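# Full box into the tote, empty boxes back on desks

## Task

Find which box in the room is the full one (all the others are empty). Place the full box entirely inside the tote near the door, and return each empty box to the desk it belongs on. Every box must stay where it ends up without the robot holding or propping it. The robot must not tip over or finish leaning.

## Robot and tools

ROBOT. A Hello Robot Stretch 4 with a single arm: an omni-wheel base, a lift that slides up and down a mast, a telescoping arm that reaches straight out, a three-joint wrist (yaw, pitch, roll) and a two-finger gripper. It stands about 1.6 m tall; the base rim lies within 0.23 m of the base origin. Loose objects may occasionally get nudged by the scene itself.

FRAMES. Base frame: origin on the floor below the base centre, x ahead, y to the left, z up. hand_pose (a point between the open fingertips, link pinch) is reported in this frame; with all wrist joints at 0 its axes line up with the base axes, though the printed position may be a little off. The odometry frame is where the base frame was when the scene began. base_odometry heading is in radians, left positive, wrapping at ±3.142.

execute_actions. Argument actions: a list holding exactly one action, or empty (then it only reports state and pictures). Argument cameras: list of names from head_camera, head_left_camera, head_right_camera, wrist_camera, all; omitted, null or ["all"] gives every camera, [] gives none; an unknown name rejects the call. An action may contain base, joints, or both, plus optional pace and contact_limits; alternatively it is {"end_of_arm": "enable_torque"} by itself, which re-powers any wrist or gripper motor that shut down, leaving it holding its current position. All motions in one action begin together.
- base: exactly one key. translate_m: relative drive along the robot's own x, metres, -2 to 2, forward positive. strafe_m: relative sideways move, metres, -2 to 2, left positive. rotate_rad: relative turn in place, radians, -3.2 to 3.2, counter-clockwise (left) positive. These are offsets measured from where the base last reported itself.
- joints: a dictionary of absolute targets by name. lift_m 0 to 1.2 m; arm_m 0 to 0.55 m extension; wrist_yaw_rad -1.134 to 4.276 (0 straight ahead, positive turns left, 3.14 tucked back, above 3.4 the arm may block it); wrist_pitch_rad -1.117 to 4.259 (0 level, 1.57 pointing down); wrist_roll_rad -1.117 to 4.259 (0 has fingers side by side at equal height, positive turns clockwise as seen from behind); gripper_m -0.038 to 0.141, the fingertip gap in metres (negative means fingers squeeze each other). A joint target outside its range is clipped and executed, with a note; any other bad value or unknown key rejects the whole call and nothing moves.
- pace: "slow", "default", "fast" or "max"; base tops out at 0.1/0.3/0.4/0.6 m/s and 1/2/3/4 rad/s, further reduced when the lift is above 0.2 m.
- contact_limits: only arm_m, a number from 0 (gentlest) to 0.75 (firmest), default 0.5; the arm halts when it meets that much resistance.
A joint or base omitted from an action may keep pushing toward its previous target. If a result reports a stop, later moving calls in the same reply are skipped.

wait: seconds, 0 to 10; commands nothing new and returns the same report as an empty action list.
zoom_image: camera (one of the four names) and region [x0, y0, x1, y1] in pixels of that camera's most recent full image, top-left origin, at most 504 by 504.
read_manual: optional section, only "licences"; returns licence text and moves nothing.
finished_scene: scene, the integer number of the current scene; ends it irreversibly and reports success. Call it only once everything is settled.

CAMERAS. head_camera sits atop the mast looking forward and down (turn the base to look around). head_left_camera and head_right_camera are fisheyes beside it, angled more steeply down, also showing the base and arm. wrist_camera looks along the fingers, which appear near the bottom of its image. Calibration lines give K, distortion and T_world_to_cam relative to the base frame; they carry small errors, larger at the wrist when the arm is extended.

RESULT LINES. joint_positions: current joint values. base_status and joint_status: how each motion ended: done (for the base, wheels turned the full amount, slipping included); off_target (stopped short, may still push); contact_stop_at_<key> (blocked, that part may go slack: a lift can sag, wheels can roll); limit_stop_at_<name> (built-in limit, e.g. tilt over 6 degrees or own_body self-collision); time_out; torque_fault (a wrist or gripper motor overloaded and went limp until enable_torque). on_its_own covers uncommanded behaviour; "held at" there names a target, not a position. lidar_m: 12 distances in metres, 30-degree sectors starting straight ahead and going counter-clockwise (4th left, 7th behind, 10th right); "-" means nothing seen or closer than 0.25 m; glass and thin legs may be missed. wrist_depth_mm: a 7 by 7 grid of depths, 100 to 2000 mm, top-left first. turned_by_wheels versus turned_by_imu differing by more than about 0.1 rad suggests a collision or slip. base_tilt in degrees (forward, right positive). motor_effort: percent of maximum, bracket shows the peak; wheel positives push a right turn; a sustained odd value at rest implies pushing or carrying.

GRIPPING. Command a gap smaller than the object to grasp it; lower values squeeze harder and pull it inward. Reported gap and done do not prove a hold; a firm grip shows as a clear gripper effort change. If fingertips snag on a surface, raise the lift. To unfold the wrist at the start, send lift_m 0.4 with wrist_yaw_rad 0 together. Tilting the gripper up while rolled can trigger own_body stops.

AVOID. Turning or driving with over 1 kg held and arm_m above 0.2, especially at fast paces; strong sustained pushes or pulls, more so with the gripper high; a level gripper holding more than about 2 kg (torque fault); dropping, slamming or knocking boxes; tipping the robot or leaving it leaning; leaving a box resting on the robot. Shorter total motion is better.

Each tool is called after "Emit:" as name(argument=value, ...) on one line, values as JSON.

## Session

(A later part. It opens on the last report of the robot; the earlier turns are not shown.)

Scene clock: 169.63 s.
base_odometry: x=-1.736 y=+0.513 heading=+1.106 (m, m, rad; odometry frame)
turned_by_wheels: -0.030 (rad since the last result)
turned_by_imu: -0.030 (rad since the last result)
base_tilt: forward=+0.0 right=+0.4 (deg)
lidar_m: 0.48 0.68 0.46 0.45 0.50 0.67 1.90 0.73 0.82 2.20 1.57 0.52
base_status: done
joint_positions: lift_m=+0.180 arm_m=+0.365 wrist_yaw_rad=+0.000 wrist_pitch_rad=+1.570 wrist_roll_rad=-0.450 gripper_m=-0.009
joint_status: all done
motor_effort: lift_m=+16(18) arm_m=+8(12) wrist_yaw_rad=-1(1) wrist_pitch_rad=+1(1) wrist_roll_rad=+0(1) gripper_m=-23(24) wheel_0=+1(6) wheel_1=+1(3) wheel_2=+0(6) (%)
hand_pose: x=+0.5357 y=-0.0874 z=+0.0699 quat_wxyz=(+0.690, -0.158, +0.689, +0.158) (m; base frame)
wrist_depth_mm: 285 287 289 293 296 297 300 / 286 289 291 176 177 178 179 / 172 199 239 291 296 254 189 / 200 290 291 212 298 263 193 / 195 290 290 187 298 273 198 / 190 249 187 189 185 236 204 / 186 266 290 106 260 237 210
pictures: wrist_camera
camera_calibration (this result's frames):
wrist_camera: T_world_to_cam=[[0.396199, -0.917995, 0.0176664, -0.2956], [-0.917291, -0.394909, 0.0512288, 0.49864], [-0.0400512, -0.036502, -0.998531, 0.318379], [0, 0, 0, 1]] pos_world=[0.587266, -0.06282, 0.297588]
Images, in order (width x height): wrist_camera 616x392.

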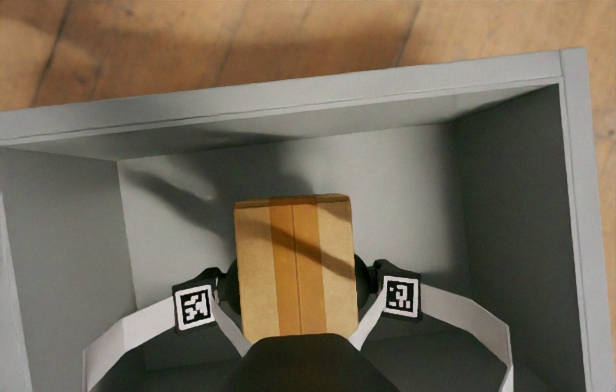

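Emit:
execute_actions(actions=[{"joints": {"lift_m": 0.143}, "pace": "slow"}], cameras=[])

Emit:
execute_actions(actions=[{"joints": {"gripper_m": 0.095}}], cameras=["wrist_camera"])

Emit:
execute_actions(actions=[{"joints": {"lift_m": 0.4}, "pace": "fast"}], cameras=["wrist_camera", "head_camera"])

Scene clock: 171.27 s.
base_odometry: x=-1.736 y=+0.513 heading=+1.106 (m, m, rad; odometry frame)
turned_by_wheels: +0.000 (rad since the last result)
turned_by_imu: +0.000 (rad since the last result)
base_tilt: forward=+0.0 right=+0.5 (deg)
lidar_m: 0.45 0.70 0.47 0.41 0.49 0.71 1.93 0.70 0.84 2.24 1.56 0.52
base_status: not commanded
joint_positions: lift_m=+0.143 arm_m=+0.365 wrist_yaw_rad=+0.000 wrist_pitch_rad=+1.570 wrist_roll_rad=-0.450 gripper_m=-0.009
joint_status: all done
motor_effort: lift_m=+16(16) arm_m=+8(8) wrist_yaw_rad=-1(1) wrist_pitch_rad=+0(0) wrist_roll_rad=-1(1) gripper_m=-23(22) wheel_0=+1(1) wheel_1=+1(0) wheel_2=+0(0) (%)
hand_pose: x=+0.5357 y=-0.0874 z=+0.0329 quat_wxyz=(+0.690, -0.158, +0.689, +0.158) (m; base frame)
wrist_depth_mm: 250 251 253 255 258 259 262 / 135 136 138 138 142 162 175 / 169 198 240 255 257 254 188 / 200 253 254 213 260 260 193 / 195 254 256 187 260 262 197 / 190 249 187 189 185 235 203 / 185 258 258 106 259 237 210
pictures: none
No camera images: the call's "cameras" was empty. Leave "cameras" out to get every camera's image.

Scene clock: 173.07 s.
base_odometry: x=-1.736 y=+0.513 heading=+1.106 (m, m, rad; odometry frame)
turned_by_wheels: +0.000 (rad since the last result)
turned_by_imu: +0.000 (rad since the last result)
base_tilt: forward=+0.0 right=+0.3 (deg)
lidar_m: 0.44 0.68 0.49 0.44 0.49 0.69 1.96 0.71 0.83 2.22 1.56 0.54
base_status: not commanded
joint_positions: lift_m=+0.143 arm_m=+0.365 wrist_yaw_rad=+0.000 wrist_pitch_rad=+1.570 wrist_roll_rad=-0.450 gripper_m=+0.095
joint_status: all done
motor_effort: lift_m=+16(16) arm_m=+8(8) wrist_yaw_rad=-1(1) wrist_pitch_rad=+0(0) wrist_roll_rad=-1(1) gripper_m=-2(23) wheel_0=+1(1) wheel_1=+0(0) wheel_2=+0(0) (%)
hand_pose: x=+0.5357 y=-0.0874 z=+0.0329 quat_wxyz=(+0.690, -0.158, +0.689, +0.158) (m; base frame)
wrist_depth_mm: 250 253 254 256 257 259 262 / 135 137 138 139 141 161 174 / 168 198 238 257 258 254 187 / 201 254 254 251 258 262 192 / 195 254 256 209 260 263 198 / 191 254 208 209 262 264 204 / 186 253 259 105 263 235 210
pictures: wrist_camera
camera_calibration (this result's frames):
wrist_camera: T_world_to_cam=[[0.396196, -0.917996, 0.0176565, -0.294943], [-0.917291, -0.394906, 0.0512518, 0.500531], [-0.0400763, -0.0365019, -0.99853, 0.281454], [0, 0, 0, 1]] pos_world=[0.587267, -0.0628202, 0.260595]
Images, in order (width x height): wrist_camera 616x392.

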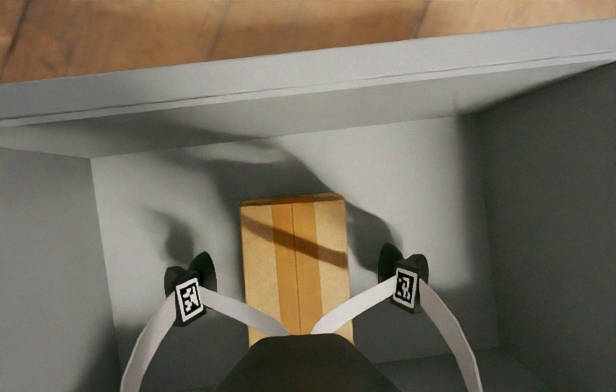

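Scene clock: 174.80 s.
base_odometry: x=-1.736 y=+0.513 heading=+1.106 (m, m, rad; odometry frame)
turned_by_wheels: +0.000 (rad since the last result)
turned_by_imu: +0.000 (rad since the last result)
base_tilt: forward=-0.1 right=+0.4 (deg)
lidar_m: 0.37 0.67 0.49 0.45 0.50 0.70 1.89 0.73 0.83 2.25 1.60 0.51
base_status: not commanded
joint_positions: lift_m=+0.400 arm_m=+0.365 wrist_yaw_rad=+0.000 wrist_pitch_rad=+1.570 wrist_roll_rad=-0.450 gripper_m=+0.095
joint_status: all done
motor_effort: lift_m=+21(23) arm_m=+8(8) wrist_yaw_rad=+0(1) wrist_pitch_rad=+0(0) wrist_roll_rad=+0(1) gripper_m=-3(2) wheel_0=+1(1) wheel_1=+0(0) wheel_2=+0(0) (%)
hand_pose: x=+0.5357 y=-0.0874 z=+0.2895 quat_wxyz=(+0.690, -0.158, +0.689, +0.158) (m; base frame)
wrist_depth_mm: 496 500 504 512 512 521 521 / 496 500 512 517 517 521 525 / 504 504 508 517 512 525 530 / 504 508 508 517 512 525 530 / 508 508 512 512 421 530 535 / 508 517 227 415 404 535 539 / 512 521 521 106 535 539 544
pictures: head_camera, wrist_camera
camera_calibration (this result's frames):
wrist_camera: T_world_to_cam=[[0.396193, -0.917998, 0.0176572, -0.299476], [-0.917292, -0.394902, 0.0512503, 0.487388], [-0.0400748, -0.0365018, -0.99853, 0.537709], [0, 0, 0, 1]] pos_world=[0.587276, -0.0628204, 0.517228]
Images, in order (width x height): head_camera 420x560, wrist_camera 616x392.

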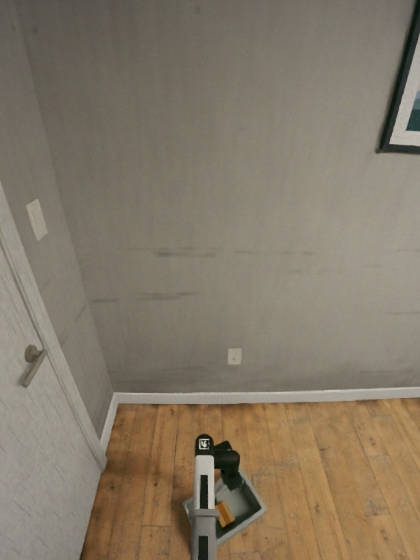

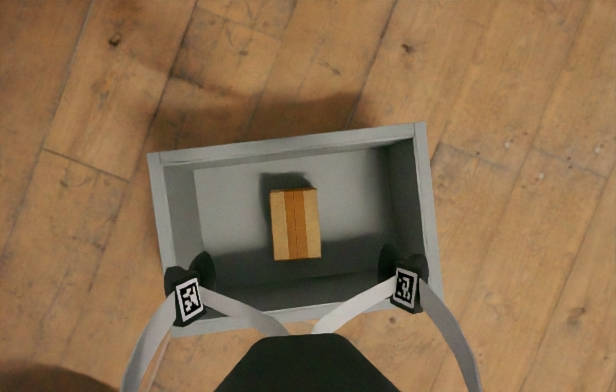

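The full box sits inside the tote, and the other boxes are back on their desks. I'm ending scene 1.

Emit:
finished_scene(scene=1)

The scene is finished: the task was done.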